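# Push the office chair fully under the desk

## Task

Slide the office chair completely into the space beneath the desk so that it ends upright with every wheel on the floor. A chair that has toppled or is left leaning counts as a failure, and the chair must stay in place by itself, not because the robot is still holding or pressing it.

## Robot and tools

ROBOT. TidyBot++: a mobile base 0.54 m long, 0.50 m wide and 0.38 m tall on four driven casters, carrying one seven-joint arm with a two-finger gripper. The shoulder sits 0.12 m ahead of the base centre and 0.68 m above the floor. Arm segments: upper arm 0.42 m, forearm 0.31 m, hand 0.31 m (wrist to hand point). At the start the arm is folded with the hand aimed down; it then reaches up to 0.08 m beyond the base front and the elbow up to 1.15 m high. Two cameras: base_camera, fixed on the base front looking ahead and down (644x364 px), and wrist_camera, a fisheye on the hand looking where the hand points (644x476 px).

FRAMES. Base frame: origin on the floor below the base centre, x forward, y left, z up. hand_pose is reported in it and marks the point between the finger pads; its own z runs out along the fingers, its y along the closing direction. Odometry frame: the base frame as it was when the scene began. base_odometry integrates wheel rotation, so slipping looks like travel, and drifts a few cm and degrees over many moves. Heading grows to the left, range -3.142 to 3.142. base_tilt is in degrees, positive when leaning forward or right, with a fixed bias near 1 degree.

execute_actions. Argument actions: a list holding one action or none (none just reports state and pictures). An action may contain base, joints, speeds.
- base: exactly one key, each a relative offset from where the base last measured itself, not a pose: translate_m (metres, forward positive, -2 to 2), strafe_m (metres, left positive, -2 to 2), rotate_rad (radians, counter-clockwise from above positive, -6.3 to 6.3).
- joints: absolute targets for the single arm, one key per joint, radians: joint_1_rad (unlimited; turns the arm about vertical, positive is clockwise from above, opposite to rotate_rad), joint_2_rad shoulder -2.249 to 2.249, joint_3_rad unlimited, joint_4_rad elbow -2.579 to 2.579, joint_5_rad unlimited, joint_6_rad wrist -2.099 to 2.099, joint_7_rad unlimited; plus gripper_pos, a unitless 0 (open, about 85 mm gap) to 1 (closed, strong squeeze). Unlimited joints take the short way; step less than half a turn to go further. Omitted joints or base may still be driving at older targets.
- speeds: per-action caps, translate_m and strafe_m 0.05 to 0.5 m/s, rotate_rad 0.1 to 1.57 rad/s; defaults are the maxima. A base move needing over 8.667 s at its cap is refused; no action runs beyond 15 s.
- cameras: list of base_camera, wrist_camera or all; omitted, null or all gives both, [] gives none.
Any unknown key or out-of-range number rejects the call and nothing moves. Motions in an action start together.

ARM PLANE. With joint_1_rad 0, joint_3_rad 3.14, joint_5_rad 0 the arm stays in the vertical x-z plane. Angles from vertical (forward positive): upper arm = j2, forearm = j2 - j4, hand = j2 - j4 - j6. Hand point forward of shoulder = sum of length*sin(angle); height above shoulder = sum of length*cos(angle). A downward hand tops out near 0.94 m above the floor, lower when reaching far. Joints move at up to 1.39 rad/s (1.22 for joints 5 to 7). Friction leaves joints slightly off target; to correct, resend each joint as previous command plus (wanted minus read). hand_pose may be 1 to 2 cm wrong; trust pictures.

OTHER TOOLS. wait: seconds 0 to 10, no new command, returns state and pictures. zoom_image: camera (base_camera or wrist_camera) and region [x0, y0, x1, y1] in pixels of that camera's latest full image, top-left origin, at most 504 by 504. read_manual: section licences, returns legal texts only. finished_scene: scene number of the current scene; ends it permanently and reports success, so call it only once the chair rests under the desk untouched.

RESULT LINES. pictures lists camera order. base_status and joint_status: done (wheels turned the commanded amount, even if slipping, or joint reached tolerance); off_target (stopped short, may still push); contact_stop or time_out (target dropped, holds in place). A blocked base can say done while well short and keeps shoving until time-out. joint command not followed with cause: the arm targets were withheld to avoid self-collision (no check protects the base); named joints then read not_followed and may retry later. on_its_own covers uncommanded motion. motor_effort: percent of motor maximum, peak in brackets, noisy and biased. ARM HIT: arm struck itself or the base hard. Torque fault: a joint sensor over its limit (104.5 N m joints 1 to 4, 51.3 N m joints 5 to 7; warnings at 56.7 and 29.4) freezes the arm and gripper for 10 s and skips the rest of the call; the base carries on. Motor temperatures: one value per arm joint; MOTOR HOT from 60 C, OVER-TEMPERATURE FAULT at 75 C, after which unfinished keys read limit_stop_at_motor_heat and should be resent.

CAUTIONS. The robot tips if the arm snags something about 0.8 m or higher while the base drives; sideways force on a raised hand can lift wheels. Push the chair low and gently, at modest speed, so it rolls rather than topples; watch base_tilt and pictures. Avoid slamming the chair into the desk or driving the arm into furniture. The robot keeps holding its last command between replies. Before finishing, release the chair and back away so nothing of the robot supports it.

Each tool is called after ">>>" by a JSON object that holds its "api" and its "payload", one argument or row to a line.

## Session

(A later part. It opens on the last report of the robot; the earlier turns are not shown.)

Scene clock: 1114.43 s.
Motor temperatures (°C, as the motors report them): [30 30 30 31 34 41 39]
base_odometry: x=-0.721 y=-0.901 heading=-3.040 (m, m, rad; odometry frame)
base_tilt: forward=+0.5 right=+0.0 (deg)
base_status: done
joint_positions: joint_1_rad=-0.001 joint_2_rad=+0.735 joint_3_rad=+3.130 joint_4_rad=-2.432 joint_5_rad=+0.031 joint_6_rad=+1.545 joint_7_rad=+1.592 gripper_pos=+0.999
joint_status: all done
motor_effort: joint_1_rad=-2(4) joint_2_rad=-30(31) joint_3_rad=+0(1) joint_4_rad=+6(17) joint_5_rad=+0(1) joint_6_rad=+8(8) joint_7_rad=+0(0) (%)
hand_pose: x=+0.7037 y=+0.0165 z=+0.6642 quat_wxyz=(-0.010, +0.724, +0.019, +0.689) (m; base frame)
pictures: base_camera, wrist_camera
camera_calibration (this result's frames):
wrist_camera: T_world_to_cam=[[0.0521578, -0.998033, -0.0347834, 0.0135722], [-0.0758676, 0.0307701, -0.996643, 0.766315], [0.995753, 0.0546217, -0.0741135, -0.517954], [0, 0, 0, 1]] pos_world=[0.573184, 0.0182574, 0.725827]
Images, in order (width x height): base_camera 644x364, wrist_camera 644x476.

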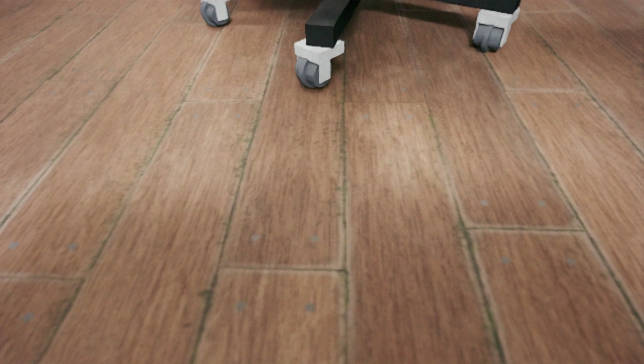

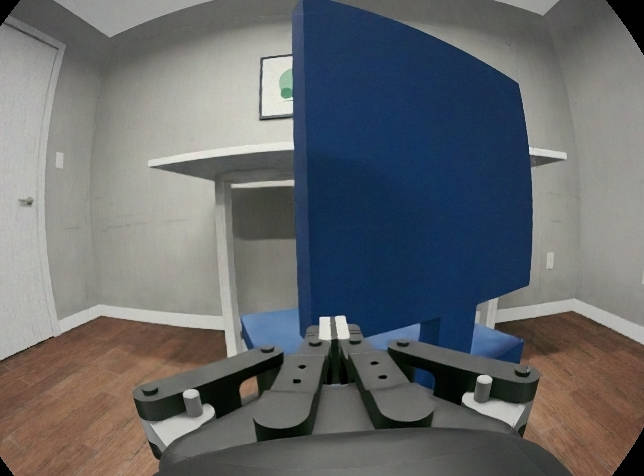

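>>> {"api": "execute_actions", "payload": {
  "actions": [
    {"base": {"translate_m": 0.11}, "joints": {"joint_1_rad": 0.03}, "speeds": {"translate_m": 0.15}}
  ],
  "cameras": ["wrist_camera"]
}}

Scene clock: 1125.47 s.
Motor temperatures (°C, as the motors report them): [30 31 30 31 34 41 39]
base_odometry: x=-0.830 y=-0.912 heading=-3.040 (m, m, rad; odometry frame)
base_tilt: forward=+0.5 right=+0.1 (deg)
base_status: done
joint_positions: joint_1_rad=+0.023 joint_2_rad=+0.735 joint_3_rad=+3.130 joint_4_rad=-2.438 joint_5_rad=+0.031 joint_6_rad=+1.545 joint_7_rad=+1.592 gripper_pos=+0.999
joint_status: all done
motor_effort: joint_1_rad=-1(0) joint_2_rad=-30(31) joint_3_rad=+0(1) joint_4_rad=+5(6) joint_5_rad=-1(0) joint_6_rad=+8(7) joint_7_rad=+0(0) (%)
hand_pose: x=+0.7020 y=+0.0027 z=+0.6624 quat_wxyz=(-0.002, +0.727, +0.011, +0.687) (m; base frame)
pictures: wrist_camera
camera_calibration (this result's frames):
wrist_camera: T_world_to_cam=[[0.0283206, -0.998984, -0.0350522, 0.0167156], [-0.0810137, 0.032657, -0.996178, 0.76804], [0.996311, 0.031052, -0.0800066, -0.512029], [0, 0, 0, 1]] pos_world=[0.571888, 0.00751629, 0.724725]
Images, in order (width x height): wrist_camera 644x476.

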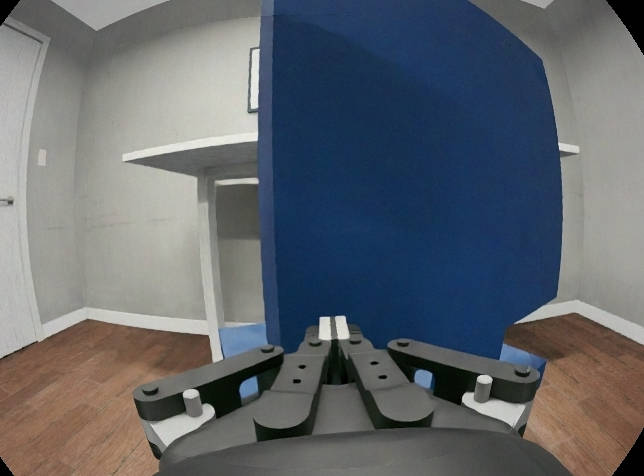

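>>> {"api": "execute_actions", "payload": {
  "actions": [
    {"base": {"translate_m": 0.09}, "speeds": {"translate_m": 0.05}}
  ]
}}

Scene clock: 1130.20 s.
Motor temperatures (°C, as the motors report them): [30 31 30 31 34 41 39]
base_odometry: x=-0.920 y=-0.921 heading=-3.039 (m, m, rad; odometry frame)
base_tilt: forward=+0.5 right=+0.0 (deg)
base_status: done
joint_positions: joint_1_rad=+0.025 joint_2_rad=+0.736 joint_3_rad=+3.130 joint_4_rad=-2.453 joint_5_rad=+0.031 joint_6_rad=+1.546 joint_7_rad=+1.592 gripper_pos=+0.999
joint_status: not commanded
motor_effort: joint_1_rad=-1(2) joint_2_rad=-30(31) joint_3_rad=+0(1) joint_4_rad=+6(11) joint_5_rad=+0(2) joint_6_rad=+7(8) joint_7_rad=+1(0) (%)
hand_pose: x=+0.6969 y=+0.0013 z=+0.6575 quat_wxyz=(-0.001, +0.732, +0.010, +0.681) (m; base frame)
pictures: base_camera, wrist_camera
camera_calibration (this result's frames):
wrist_camera: T_world_to_cam=[[0.0253346, -0.99904, -0.0357414, 0.0178655], [-0.0967166, 0.0331357, -0.99476, 0.772784], [0.994989, 0.0286587, -0.0957843, -0.495973], [0, 0, 0, 1]] pos_world=[0.567776, 0.00645559, 0.721867]
Images, in order (width x height): base_camera 644x364, wrist_camera 644x476.

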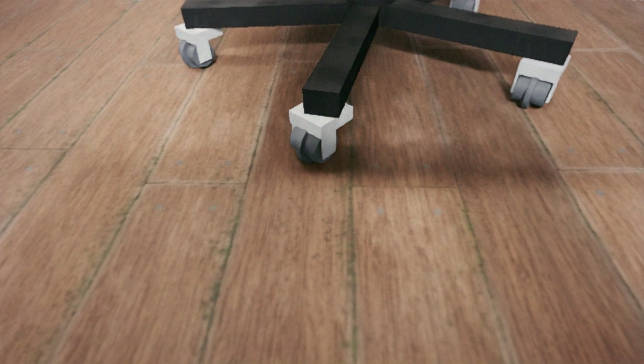

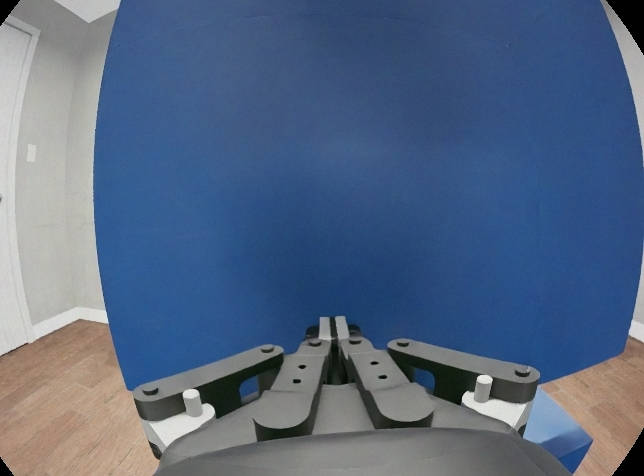

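>>> {"api": "execute_actions", "payload": {
  "actions": [
    {"base": {"translate_m": -0.04}, "speeds": {"translate_m": 0.2}}
  ],
  "cameras": []
}}

>>> {"api": "execute_actions", "payload": {
  "actions": [
    {"base": {"strafe_m": -0.06}, "joints": {"gripper_pos": 0.0, "joint_1_rad": 0.03}, "speeds": {"strafe_m": 0.2}}
  ]
}}

Scene clock: 1176.00 s.
Motor temperatures (°C, as the motors report them): [30 31 30 31 34 41 39]
base_odometry: x=-0.880 y=-0.917 heading=-3.039 (m, m, rad; odometry frame)
base_tilt: forward=+0.5 right=+0.1 (deg)
base_status: done
joint_positions: joint_1_rad=+0.025 joint_2_rad=+0.736 joint_3_rad=+3.130 joint_4_rad=-2.448 joint_5_rad=+0.031 joint_6_rad=+1.546 joint_7_rad=+1.592 gripper_pos=+0.999
joint_status: not commanded
motor_effort: joint_1_rad=-1(1) joint_2_rad=-31(31) joint_3_rad=+0(0) joint_4_rad=+5(6) joint_5_rad=+0(0) joint_6_rad=+8(8) joint_7_rad=+1(1) (%)
hand_pose: x=+0.6985 y=+0.0013 z=+0.6585 quat_wxyz=(-0.001, +0.731, +0.010, +0.683) (m; base frame)
pictures: none
No camera images: the call's "cameras" was empty. Leave "cameras" out to get every camera's image.

Scene clock: 1177.10 s.
Motor temperatures (°C, as the motors report them): [30 31 30 31 34 41 39]
base_odometry: x=-0.886 y=-0.857 heading=-3.039 (m, m, rad; odometry frame)
base_tilt: forward=+0.5 right=+0.1 (deg)
base_status: done
joint_positions: joint_1_rad=+0.034 joint_2_rad=+0.736 joint_3_rad=+3.130 joint_4_rad=-2.448 joint_5_rad=+0.031 joint_6_rad=+1.546 joint_7_rad=+1.592 gripper_pos=+0.000
joint_status: all done
motor_effort: joint_1_rad=-1(1) joint_2_rad=-30(30) joint_3_rad=+0(1) joint_4_rad=+4(5) joint_5_rad=+0(0) joint_6_rad=+8(7) joint_7_rad=+0(1) (%)
hand_pose: x=+0.6984 y=-0.0036 z=+0.6585 quat_wxyz=(+0.002, +0.731, +0.007, +0.683) (m; base frame)
pictures: base_camera, wrist_camera
camera_calibration (this result's frames):
wrist_camera: T_world_to_cam=[[0.0170862, -0.99922, -0.0355881, 0.0186397], [-0.0922758, 0.0338655, -0.995157, 0.771294], [0.995587, 0.0202874, -0.0916252, -0.500502], [0, 0, 0, 1]] pos_world=[0.569147, 0.00265872, 0.722364]
Images, in order (width x height): base_camera 644x364, wrist_camera 644x476.

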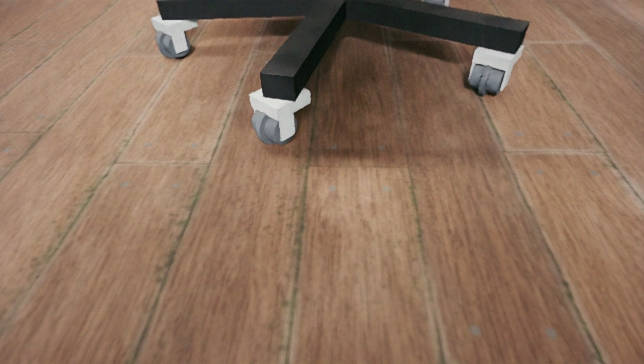

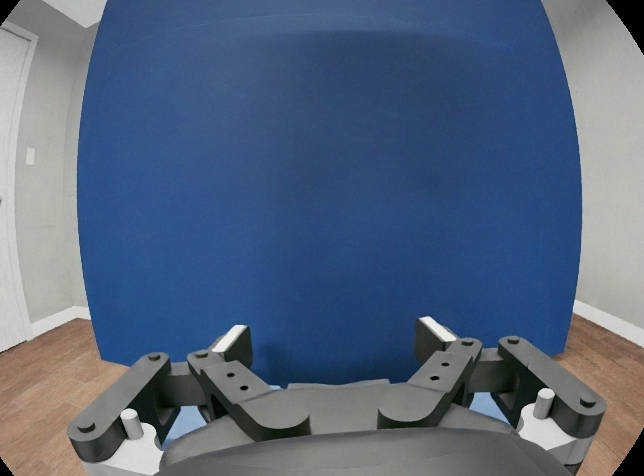

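>>> {"api": "execute_actions", "payload": {
  "actions": [
    {"base": {"strafe_m": -0.025}, "speeds": {"strafe_m": 0.2}}
  ],
  "cameras": []
}}

>>> {"api": "execute_actions", "payload": {
  "actions": [
    {"base": {"translate_m": 0.18}, "speeds": {"translate_m": 0.08}}
  ]
}}

Scene clock: 1191.13 s.
Motor temperatures (°C, as the motors report them): [30 31 30 31 34 41 39]
base_odometry: x=-0.889 y=-0.832 heading=-3.039 (m, m, rad; odometry frame)
base_tilt: forward=+0.5 right=+0.1 (deg)
base_status: done
joint_positions: joint_1_rad=+0.035 joint_2_rad=+0.736 joint_3_rad=+3.130 joint_4_rad=-2.448 joint_5_rad=+0.031 joint_6_rad=+1.546 joint_7_rad=+1.592 gripper_pos=+0.000
joint_status: not commanded
motor_effort: joint_1_rad=-1(4) joint_2_rad=-30(31) joint_3_rad=+0(1) joint_4_rad=+5(4) joint_5_rad=+0(0) joint_6_rad=+8(7) joint_7_rad=+1(1) (%)
hand_pose: x=+0.6984 y=-0.0044 z=+0.6585 quat_wxyz=(+0.003, +0.731, +0.006, +0.683) (m; base frame)
pictures: none
No camera images: the call's "cameras" was empty. Leave "cameras" out to get every camera's image.

Scene clock: 1193.97 s.
Motor temperatures (°C, as the motors report them): [30 31 30 31 34 41 39]
base_odometry: x=-1.068 y=-0.851 heading=-3.039 (m, m, rad; odometry frame)
base_tilt: forward=+0.5 right=+0.1 (deg)
base_status: done
joint_positions: joint_1_rad=+0.039 joint_2_rad=+0.738 joint_3_rad=+3.132 joint_4_rad=-2.460 joint_5_rad=+0.031 joint_6_rad=+1.553 joint_7_rad=+1.592 gripper_pos=+0.000
joint_status: not commanded
motor_effort: joint_1_rad=-1(7) joint_2_rad=-30(32) joint_3_rad=+0(3) joint_4_rad=+7(14) joint_5_rad=+0(4) joint_6_rad=+8(9) joint_7_rad=+1(1) (%)
hand_pose: x=+0.6946 y=-0.0070 z=+0.6564 quat_wxyz=(+0.004, +0.733, +0.005, +0.681) (m; base frame)
pictures: base_camera, wrist_camera
camera_calibration (this result's frames):
wrist_camera: T_world_to_cam=[[0.0108675, -0.999327, -0.0350405, 0.019202], [-0.0978249, 0.0338119, -0.994629, 0.772517], [0.995144, 0.014237, -0.0973916, -0.492733], [0, 0, 0, 1]] pos_world=[0.565703, 0.0000838316, 0.721053]
Images, in order (width x height): base_camera 644x364, wrist_camera 644x476.

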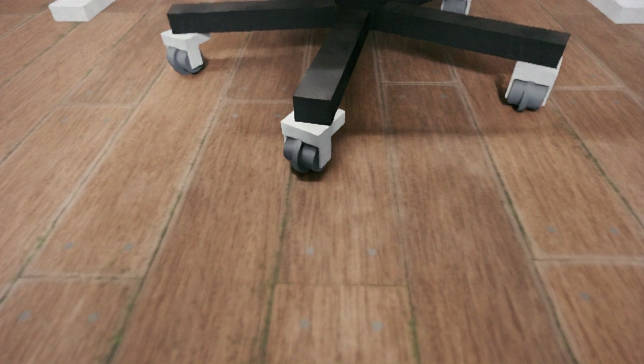

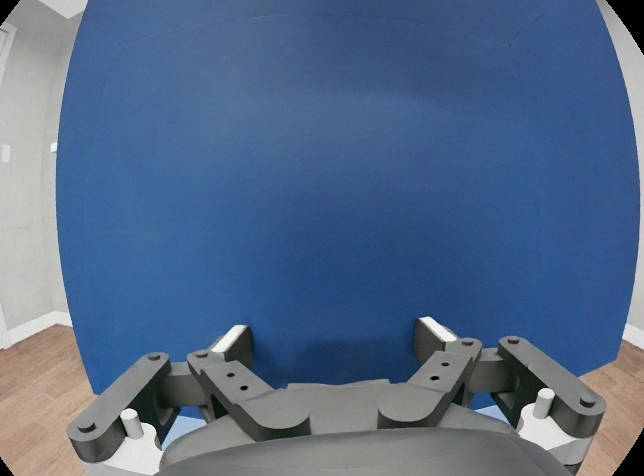

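>>> {"api": "execute_actions", "payload": {
  "actions": [
    {"base": {"translate_m": -0.03}, "speeds": {"translate_m": 0.2}}
  ],
  "cameras": []
}}

>>> {"api": "execute_actions", "payload": {
  "actions": [
    {"base": {"strafe_m": -0.05}, "speeds": {"strafe_m": 0.2}}
  ],
  "cameras": []
}}

>>> {"api": "execute_actions", "payload": {
  "actions": [
    {"base": {"translate_m": 0.17}, "speeds": {"translate_m": 0.08}}
  ]
}}

Scene clock: 1204.43 s.
Motor temperatures (°C, as the motors report them): [30 31 30 31 34 41 39]
base_odometry: x=-1.038 y=-0.848 heading=-3.039 (m, m, rad; odometry frame)
base_tilt: forward=+0.5 right=+0.1 (deg)
base_status: done
joint_positions: joint_1_rad=+0.039 joint_2_rad=+0.738 joint_3_rad=+3.132 joint_4_rad=-2.449 joint_5_rad=+0.031 joint_6_rad=+1.553 joint_7_rad=+1.592 gripper_pos=+0.000
joint_status: not commanded
motor_effort: joint_1_rad=-2(3) joint_2_rad=-30(32) joint_3_rad=+0(0) joint_4_rad=+4(6) joint_5_rad=+0(0) joint_6_rad=+8(7) joint_7_rad=+1(1) (%)
hand_pose: x=+0.6984 y=-0.0071 z=+0.6596 quat_wxyz=(+0.004, +0.729, +0.005, +0.685) (m; base frame)
pictures: none
No camera images: the call's "cameras" was empty. Leave "cameras" out to get every camera's image.

Scene clock: 1205.50 s.
Motor temperatures (°C, as the motors report them): [30 31 30 31 34 41 39]
base_odometry: x=-1.043 y=-0.798 heading=-3.039 (m, m, rad; odometry frame)
base_tilt: forward=+0.5 right=+0.1 (deg)
base_status: done
joint_positions: joint_1_rad=+0.036 joint_2_rad=+0.738 joint_3_rad=+3.132 joint_4_rad=-2.449 joint_5_rad=+0.031 joint_6_rad=+1.553 joint_7_rad=+1.592 gripper_pos=+0.000
joint_status: not commanded
motor_effort: joint_1_rad=-1(4) joint_2_rad=-30(30) joint_3_rad=+0(1) joint_4_rad=+5(4) joint_5_rad=+0(0) joint_6_rad=+7(7) joint_7_rad=+0(0) (%)
hand_pose: x=+0.6984 y=-0.0054 z=+0.6596 quat_wxyz=(+0.003, +0.729, +0.006, +0.685) (m; base frame)
pictures: none
No camera images: the call's "cameras" was empty. Leave "cameras" out to get every camera's image.

Scene clock: 1208.20 s.
Motor temperatures (°C, as the motors report them): [30 31 30 31 34 41 39]
base_odometry: x=-1.213 y=-0.815 heading=-3.039 (m, m, rad; odometry frame)
base_tilt: forward=+0.5 right=+0.1 (deg)
base_status: done
joint_positions: joint_1_rad=+0.038 joint_2_rad=+0.738 joint_3_rad=+3.133 joint_4_rad=-2.459 joint_5_rad=+0.031 joint_6_rad=+1.554 joint_7_rad=+1.592 gripper_pos=+0.000
joint_status: not commanded
motor_effort: joint_1_rad=-2(5) joint_2_rad=-30(31) joint_3_rad=+0(3) joint_4_rad=+6(18) joint_5_rad=+0(4) joint_6_rad=+7(8) joint_7_rad=+0(1) (%)
hand_pose: x=+0.6950 y=-0.0066 z=+0.6571 quat_wxyz=(+0.004, +0.732, +0.005, +0.681) (m; base frame)
pictures: base_camera, wrist_camera
camera_calibration (this result's frames):
wrist_camera: T_world_to_cam=[[0.0116754, -0.999333, -0.0345936, 0.0187701], [-0.0957555, 0.0333195, -0.994847, 0.771913], [0.995336, 0.0149278, -0.0953027, -0.494599], [0, 0, 0, 1]] pos_world=[0.565988, 0.000421106, 0.721448]
Images, in order (width x height): base_camera 644x364, wrist_camera 644x476.

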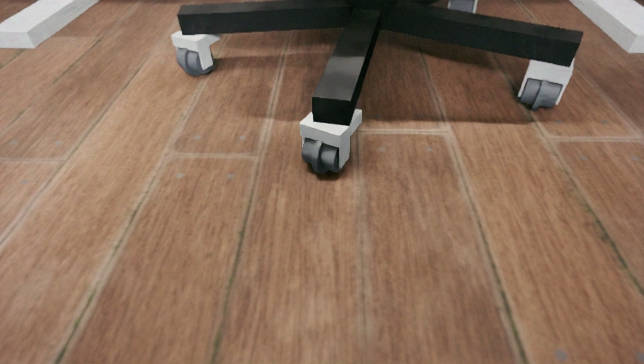

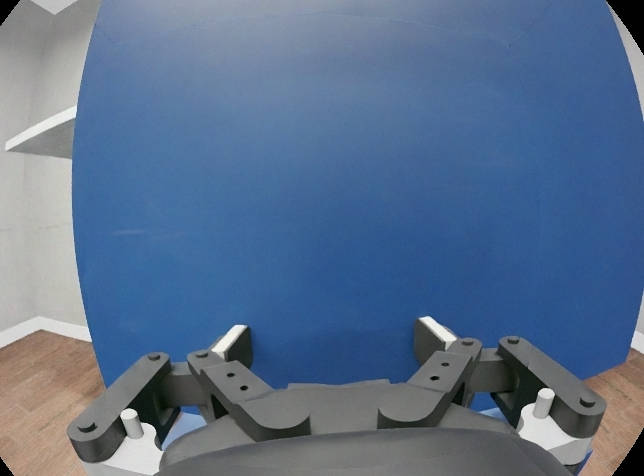

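>>> {"api": "execute_actions", "payload": {
  "actions": [
    {"base": {"translate_m": -0.03}, "speeds": {"translate_m": 0.2}}
  ],
  "cameras": []
}}

>>> {"api": "execute_actions", "payload": {
  "actions": [
    {"base": {"strafe_m": -0.095}, "speeds": {"strafe_m": 0.2}}
  ],
  "cameras": []
}}

>>> {"api": "execute_actions", "payload": {
  "actions": [
    {"base": {"translate_m": 0.15}, "speeds": {"translate_m": 0.08}}
  ]
}}

Scene clock: 1242.87 s.
Motor temperatures (°C, as the motors report them): [30 31 30 31 34 41 39]
base_odometry: x=-1.183 y=-0.812 heading=-3.039 (m, m, rad; odometry frame)
base_tilt: forward=+0.5 right=+0.1 (deg)
base_status: done
joint_positions: joint_1_rad=+0.038 joint_2_rad=+0.738 joint_3_rad=+3.133 joint_4_rad=-2.449 joint_5_rad=+0.031 joint_6_rad=+1.554 joint_7_rad=+1.592 gripper_pos=+0.000
joint_status: not commanded
motor_effort: joint_1_rad=-1(2) joint_2_rad=-30(31) joint_3_rad=+0(1) joint_4_rad=+5(6) joint_5_rad=+0(0) joint_6_rad=+7(7) joint_7_rad=+1(0) (%)
hand_pose: x=+0.6982 y=-0.0067 z=+0.6597 quat_wxyz=(+0.004, +0.729, +0.005, +0.685) (m; base frame)
pictures: none
No camera images: the call's "cameras" was empty. Leave "cameras" out to get every camera's image.

Scene clock: 1244.10 s.
Motor temperatures (°C, as the motors report them): [30 31 30 31 34 41 39]
base_odometry: x=-1.193 y=-0.717 heading=-3.039 (m, m, rad; odometry frame)
base_tilt: forward=+0.5 right=+0.0 (deg)
base_status: done
joint_positions: joint_1_rad=+0.037 joint_2_rad=+0.738 joint_3_rad=+3.133 joint_4_rad=-2.449 joint_5_rad=+0.031 joint_6_rad=+1.554 joint_7_rad=+1.592 gripper_pos=+0.000
joint_status: not commanded
motor_effort: joint_1_rad=-1(0) joint_2_rad=-30(31) joint_3_rad=+0(1) joint_4_rad=+5(6) joint_5_rad=+0(0) joint_6_rad=+7(7) joint_7_rad=+1(1) (%)
hand_pose: x=+0.6982 y=-0.0064 z=+0.6597 quat_wxyz=(+0.004, +0.729, +0.005, +0.685) (m; base frame)
pictures: none
No camera images: the call's "cameras" was empty. Leave "cameras" out to get every camera's image.

Scene clock: 1246.53 s.
Motor temperatures (°C, as the motors report them): [30 31 30 31 34 41 39]
base_odometry: x=-1.342 y=-0.732 heading=-3.039 (m, m, rad; odometry frame)
base_tilt: forward=+0.5 right=+0.0 (deg)
base_status: done
joint_positions: joint_1_rad=+0.039 joint_2_rad=+0.738 joint_3_rad=+3.134 joint_4_rad=-2.458 joint_5_rad=+0.031 joint_6_rad=+1.555 joint_7_rad=+1.592 gripper_pos=+0.000
joint_status: not commanded
motor_effort: joint_1_rad=-2(6) joint_2_rad=-29(32) joint_3_rad=+0(3) joint_4_rad=+6(12) joint_5_rad=+0(4) joint_6_rad=+7(9) joint_7_rad=+0(1) (%)
hand_pose: x=+0.6953 y=-0.0083 z=+0.6572 quat_wxyz=(+0.006, +0.732, +0.004, +0.682) (m; base frame)
pictures: base_camera, wrist_camera
camera_calibration (this result's frames):
wrist_camera: T_world_to_cam=[[0.00874177, -0.999404, -0.033392, 0.0182781], [-0.0948296, 0.0324143, -0.994966, 0.771548], [0.995455, 0.0118643, -0.0944897, -0.495472], [0, 0, 0, 1]] pos_world=[0.566226, -0.000863544, 0.721457]
Images, in order (width x height): base_camera 644x364, wrist_camera 644x476.

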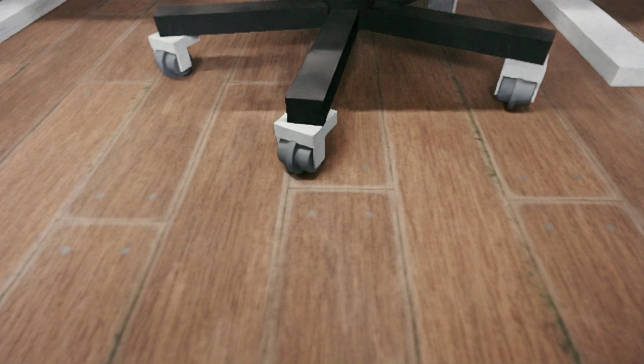

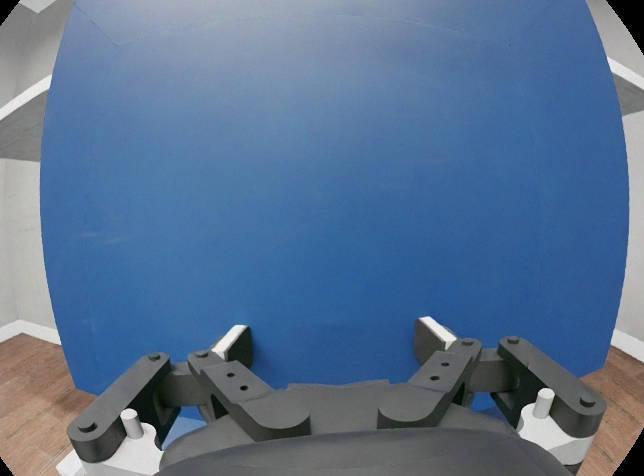

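>>> {"api": "execute_actions", "payload": {
  "actions": [
    {"base": {"translate_m": 0.045}, "speeds": {"translate_m": 0.05}}
  ]
}}

Scene clock: 1257.27 s.
Motor temperatures (°C, as the motors report them): [30 31 30 31 34 41 39]
base_odometry: x=-1.387 y=-0.737 heading=-3.039 (m, m, rad; odometry frame)
base_tilt: forward=+0.5 right=+0.1 (deg)
base_status: done
joint_positions: joint_1_rad=+0.040 joint_2_rad=+0.737 joint_3_rad=+3.134 joint_4_rad=-2.464 joint_5_rad=+0.031 joint_6_rad=+1.556 joint_7_rad=+1.592 gripper_pos=+0.000
joint_status: not commanded
motor_effort: joint_1_rad=-2(5) joint_2_rad=-30(31) joint_3_rad=+0(2) joint_4_rad=+7(12) joint_5_rad=+0(3) joint_6_rad=+7(8) joint_7_rad=+1(1) (%)
hand_pose: x=+0.6933 y=-0.0089 z=+0.6563 quat_wxyz=(+0.006, +0.733, +0.004, +0.680) (m; base frame)
pictures: base_camera, wrist_camera
camera_calibration (this result's frames):
wrist_camera: T_world_to_cam=[[0.00746942, -0.999409, -0.0335613, 0.0186635], [-0.0988332, 0.03266, -0.994568, 0.77292], [0.995076, 0.0107458, -0.0985308, -0.490685], [0, 0, 0, 1]] pos_world=[0.564519, -0.00131829, 0.721]
Images, in order (width x height): base_camera 644x364, wrist_camera 644x476.

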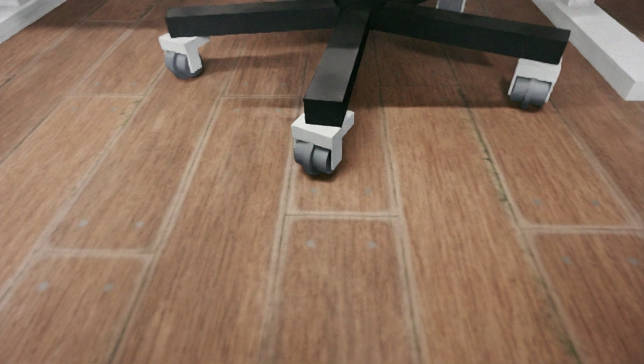

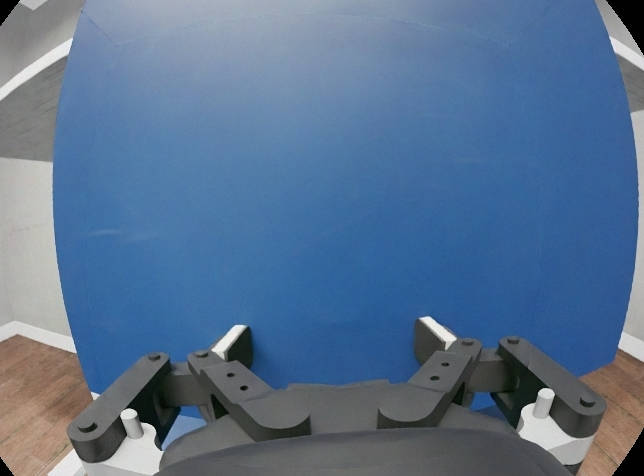

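>>> {"api": "execute_actions", "payload": {
  "actions": [
    {"base": {"translate_m": -0.03}, "speeds": {"translate_m": 0.2}}
  ],
  "cameras": []
}}

>>> {"api": "execute_actions", "payload": {
  "actions": [
    {"base": {"strafe_m": -0.065}, "speeds": {"strafe_m": 0.2}}
  ],
  "cameras": []
}}

>>> {"api": "execute_actions", "payload": {
  "actions": [
    {"base": {"translate_m": 0.065}, "speeds": {"translate_m": 0.05}}
  ]
}}

Scene clock: 1273.70 s.
Motor temperatures (°C, as the motors report them): [30 31 30 31 34 41 39]
base_odometry: x=-1.357 y=-0.734 heading=-3.039 (m, m, rad; odometry frame)
base_tilt: forward=+0.5 right=+0.1 (deg)
base_status: done
joint_positions: joint_1_rad=+0.040 joint_2_rad=+0.738 joint_3_rad=+3.134 joint_4_rad=-2.449 joint_5_rad=+0.031 joint_6_rad=+1.556 joint_7_rad=+1.592 gripper_pos=+0.000
joint_status: not commanded
motor_effort: joint_1_rad=-1(2) joint_2_rad=-30(31) joint_3_rad=+0(0) joint_4_rad=+3(6) joint_5_rad=+0(0) joint_6_rad=+7(8) joint_7_rad=+1(1) (%)
hand_pose: x=+0.6984 y=-0.0088 z=+0.6605 quat_wxyz=(+0.006, +0.728, +0.004, +0.686) (m; base frame)
pictures: none
No camera images: the call's "cameras" was empty. Leave "cameras" out to get every camera's image.

Scene clock: 1274.77 s.
Motor temperatures (°C, as the motors report them): [30 31 30 31 34 41 39]
base_odometry: x=-1.364 y=-0.669 heading=-3.039 (m, m, rad; odometry frame)
base_tilt: forward=+0.5 right=+0.1 (deg)
base_status: done
joint_positions: joint_1_rad=+0.037 joint_2_rad=+0.738 joint_3_rad=+3.134 joint_4_rad=-2.449 joint_5_rad=+0.031 joint_6_rad=+1.556 joint_7_rad=+1.592 gripper_pos=+0.000
joint_status: not commanded
motor_effort: joint_1_rad=-1(4) joint_2_rad=-30(30) joint_3_rad=+0(1) joint_4_rad=+5(4) joint_5_rad=+0(0) joint_6_rad=+8(7) joint_7_rad=+1(1) (%)
hand_pose: x=+0.6984 y=-0.0072 z=+0.6605 quat_wxyz=(+0.005, +0.728, +0.005, +0.686) (m; base frame)
pictures: none
No camera images: the call's "cameras" was empty. Leave "cameras" out to get every camera's image.

Scene clock: 1276.50 s.
Motor temperatures (°C, as the motors report them): [30 31 30 31 34 41 39]
base_odometry: x=-1.428 y=-0.676 heading=-3.039 (m, m, rad; odometry frame)
base_tilt: forward=+0.5 right=+0.1 (deg)
base_status: done
joint_positions: joint_1_rad=+0.033 joint_2_rad=+0.735 joint_3_rad=+3.132 joint_4_rad=-2.484 joint_5_rad=+0.031 joint_6_rad=+1.556 joint_7_rad=+1.592 gripper_pos=+0.000
joint_status: not commanded
motor_effort: joint_1_rad=-2(5) joint_2_rad=-27(32) joint_3_rad=+0(2) joint_4_rad=+11(15) joint_5_rad=+1(2) joint_6_rad=+6(8) joint_7_rad=+1(0) (%)
hand_pose: x=+0.6868 y=-0.0035 z=+0.6523 quat_wxyz=(+0.002, +0.739, +0.007, +0.674) (m; base frame)
pictures: base_camera, wrist_camera
camera_calibration (this result's frames):
wrist_camera: T_world_to_cam=[[0.0159726, -0.999238, -0.0356, 0.0194555], [-0.11528, 0.0335268, -0.992767, 0.77832], [0.993205, 0.0199611, -0.114657, -0.472842], [0, 0, 0, 1]] pos_world=[0.559043, 0.00278453, 0.719169]
Images, in order (width x height): base_camera 644x364, wrist_camera 644x476.

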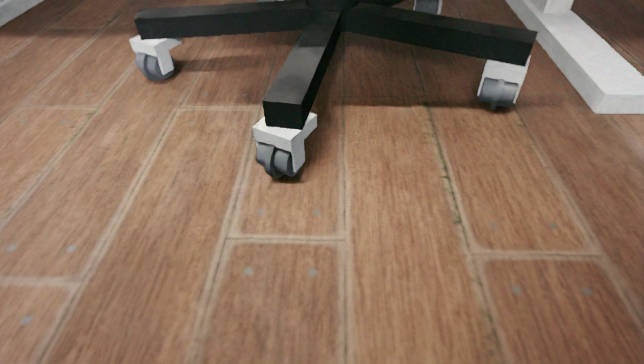

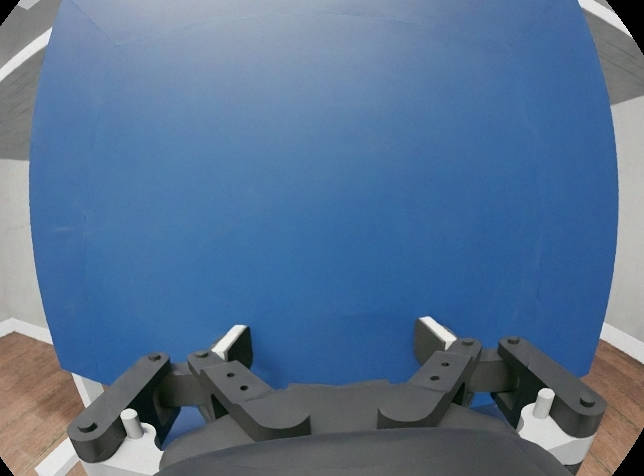

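>>> {"api": "execute_actions", "payload": {
  "actions": [
    {"base": {"translate_m": -0.45}, "speeds": {"translate_m": 0.3}}
  ]
}}

Scene clock: 1282.00 s.
Motor temperatures (°C, as the motors report them): [30 31 30 31 34 41 39]
base_odometry: x=-0.981 y=-0.629 heading=-3.039 (m, m, rad; odometry frame)
base_tilt: forward=+0.5 right=+0.0 (deg)
base_status: done
joint_positions: joint_1_rad=+0.033 joint_2_rad=+0.740 joint_3_rad=+3.132 joint_4_rad=-2.442 joint_5_rad=+0.031 joint_6_rad=+1.556 joint_7_rad=+1.592 gripper_pos=+0.000
joint_status: not commanded
motor_effort: joint_1_rad=-2(1) joint_2_rad=-30(32) joint_3_rad=+0(1) joint_4_rad=+5(11) joint_5_rad=+0(1) joint_6_rad=+7(8) joint_7_rad=+0(0) (%)
hand_pose: x=+0.7006 y=-0.0038 z=+0.6618 quat_wxyz=(+0.003, +0.726, +0.007, +0.688) (m; base frame)
pictures: base_camera, wrist_camera
camera_calibration (this result's frames):
wrist_camera: T_world_to_cam=[[0.0172407, -0.999268, -0.0341492, 0.0174308], [-0.0786668, 0.0326927, -0.996365, 0.766018], [0.996752, 0.0198644, -0.0780456, -0.512189], [0, 0, 0, 1]] pos_world=[0.570485, 0.0025492, 0.723854]
Images, in order (width x height): base_camera 644x364, wrist_camera 644x476.

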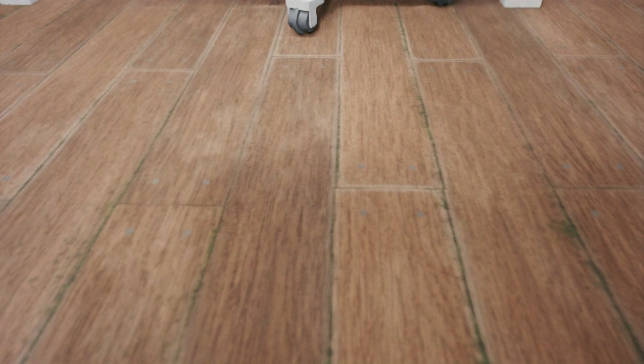

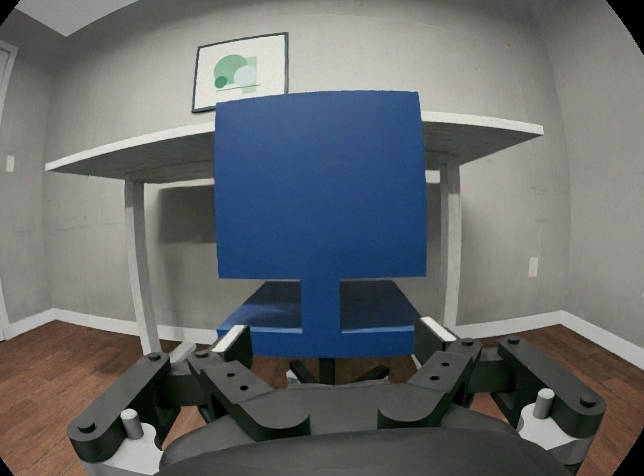

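>>> {"api": "zoom_image", "payload": {
  "camera": "wrist_camera",
  "region": [170, 70, 480, 200]
}}

Region (170, 70, 480, 200) of wrist_camera's 644x476 image, scaled by 1.626; it fills the top 211 rows of this view, and the rest is white.

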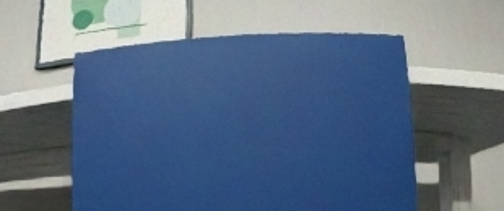

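>>> {"api": "execute_actions", "payload": {
  "actions": [
    {"base": {"strafe_m": 0.6}}
  ]
}}

Scene clock: 1298.00 s.
Motor temperatures (°C, as the motors report them): [30 31 30 31 34 41 39]
base_odometry: x=-0.919 y=-1.226 heading=-3.039 (m, m, rad; odometry frame)
base_tilt: forward=+0.5 right=+0.0 (deg)
base_status: done
joint_positions: joint_1_rad=+0.031 joint_2_rad=+0.740 joint_3_rad=+3.132 joint_4_rad=-2.442 joint_5_rad=+0.031 joint_6_rad=+1.556 joint_7_rad=+1.592 gripper_pos=+0.000
joint_status: not commanded
motor_effort: joint_1_rad=-1(4) joint_2_rad=-29(31) joint_3_rad=+0(1) joint_4_rad=+4(6) joint_5_rad=+0(0) joint_6_rad=+7(8) joint_7_rad=+1(1) (%)
hand_pose: x=+0.7007 y=-0.0027 z=+0.6618 quat_wxyz=(+0.002, +0.726, +0.008, +0.688) (m; base frame)
pictures: base_camera, wrist_camera
camera_calibration (this result's frames):
wrist_camera: T_world_to_cam=[[0.019068, -0.999235, -0.0341495, 0.0172136], [-0.078728, 0.0325491, -0.996365, 0.766025], [0.996714, 0.0216872, -0.0780471, -0.512183], [0, 0, 0, 1]] pos_world=[0.570479, 0.00337481, 0.723854]
Images, in order (width x height): base_camera 644x364, wrist_camera 644x476.

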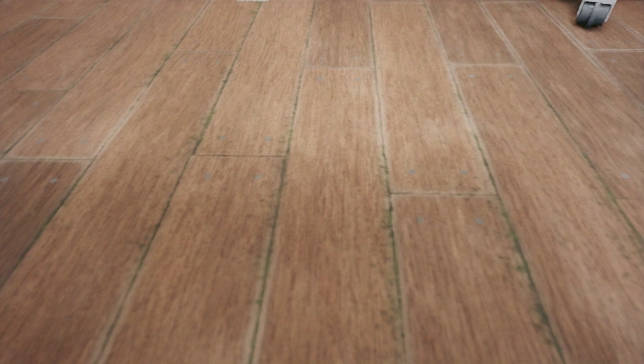

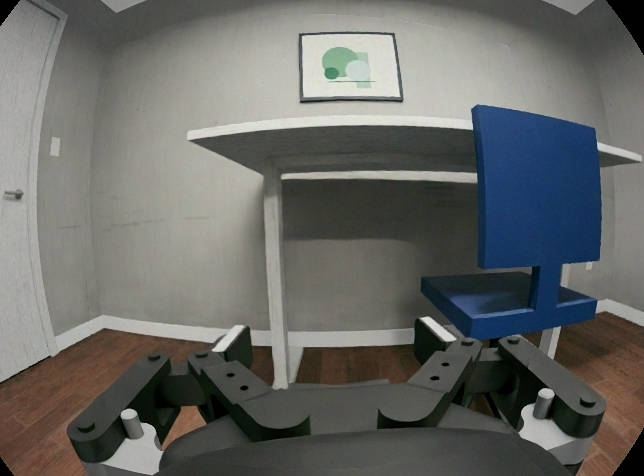

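>>> {"api": "zoom_image", "payload": {
  "camera": "wrist_camera",
  "region": [400, 90, 644, 350]
}}

Region (400, 90, 644, 350) of wrist_camera's 644x476 image, scaled by 1.938; it fills the left 473 columns of this view, and the rest is white.

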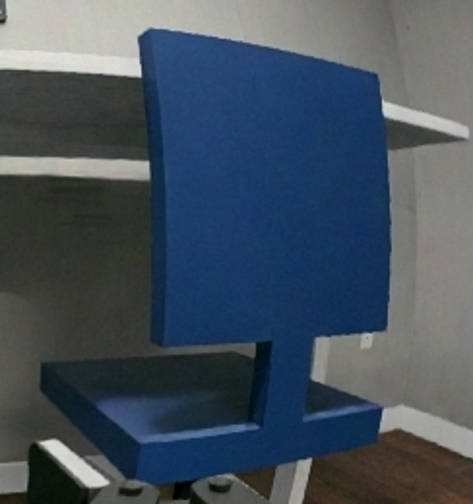

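>>> {"api": "finished_scene", "payload": {
  "scene": 1
}}

The scene is finished: the task was done.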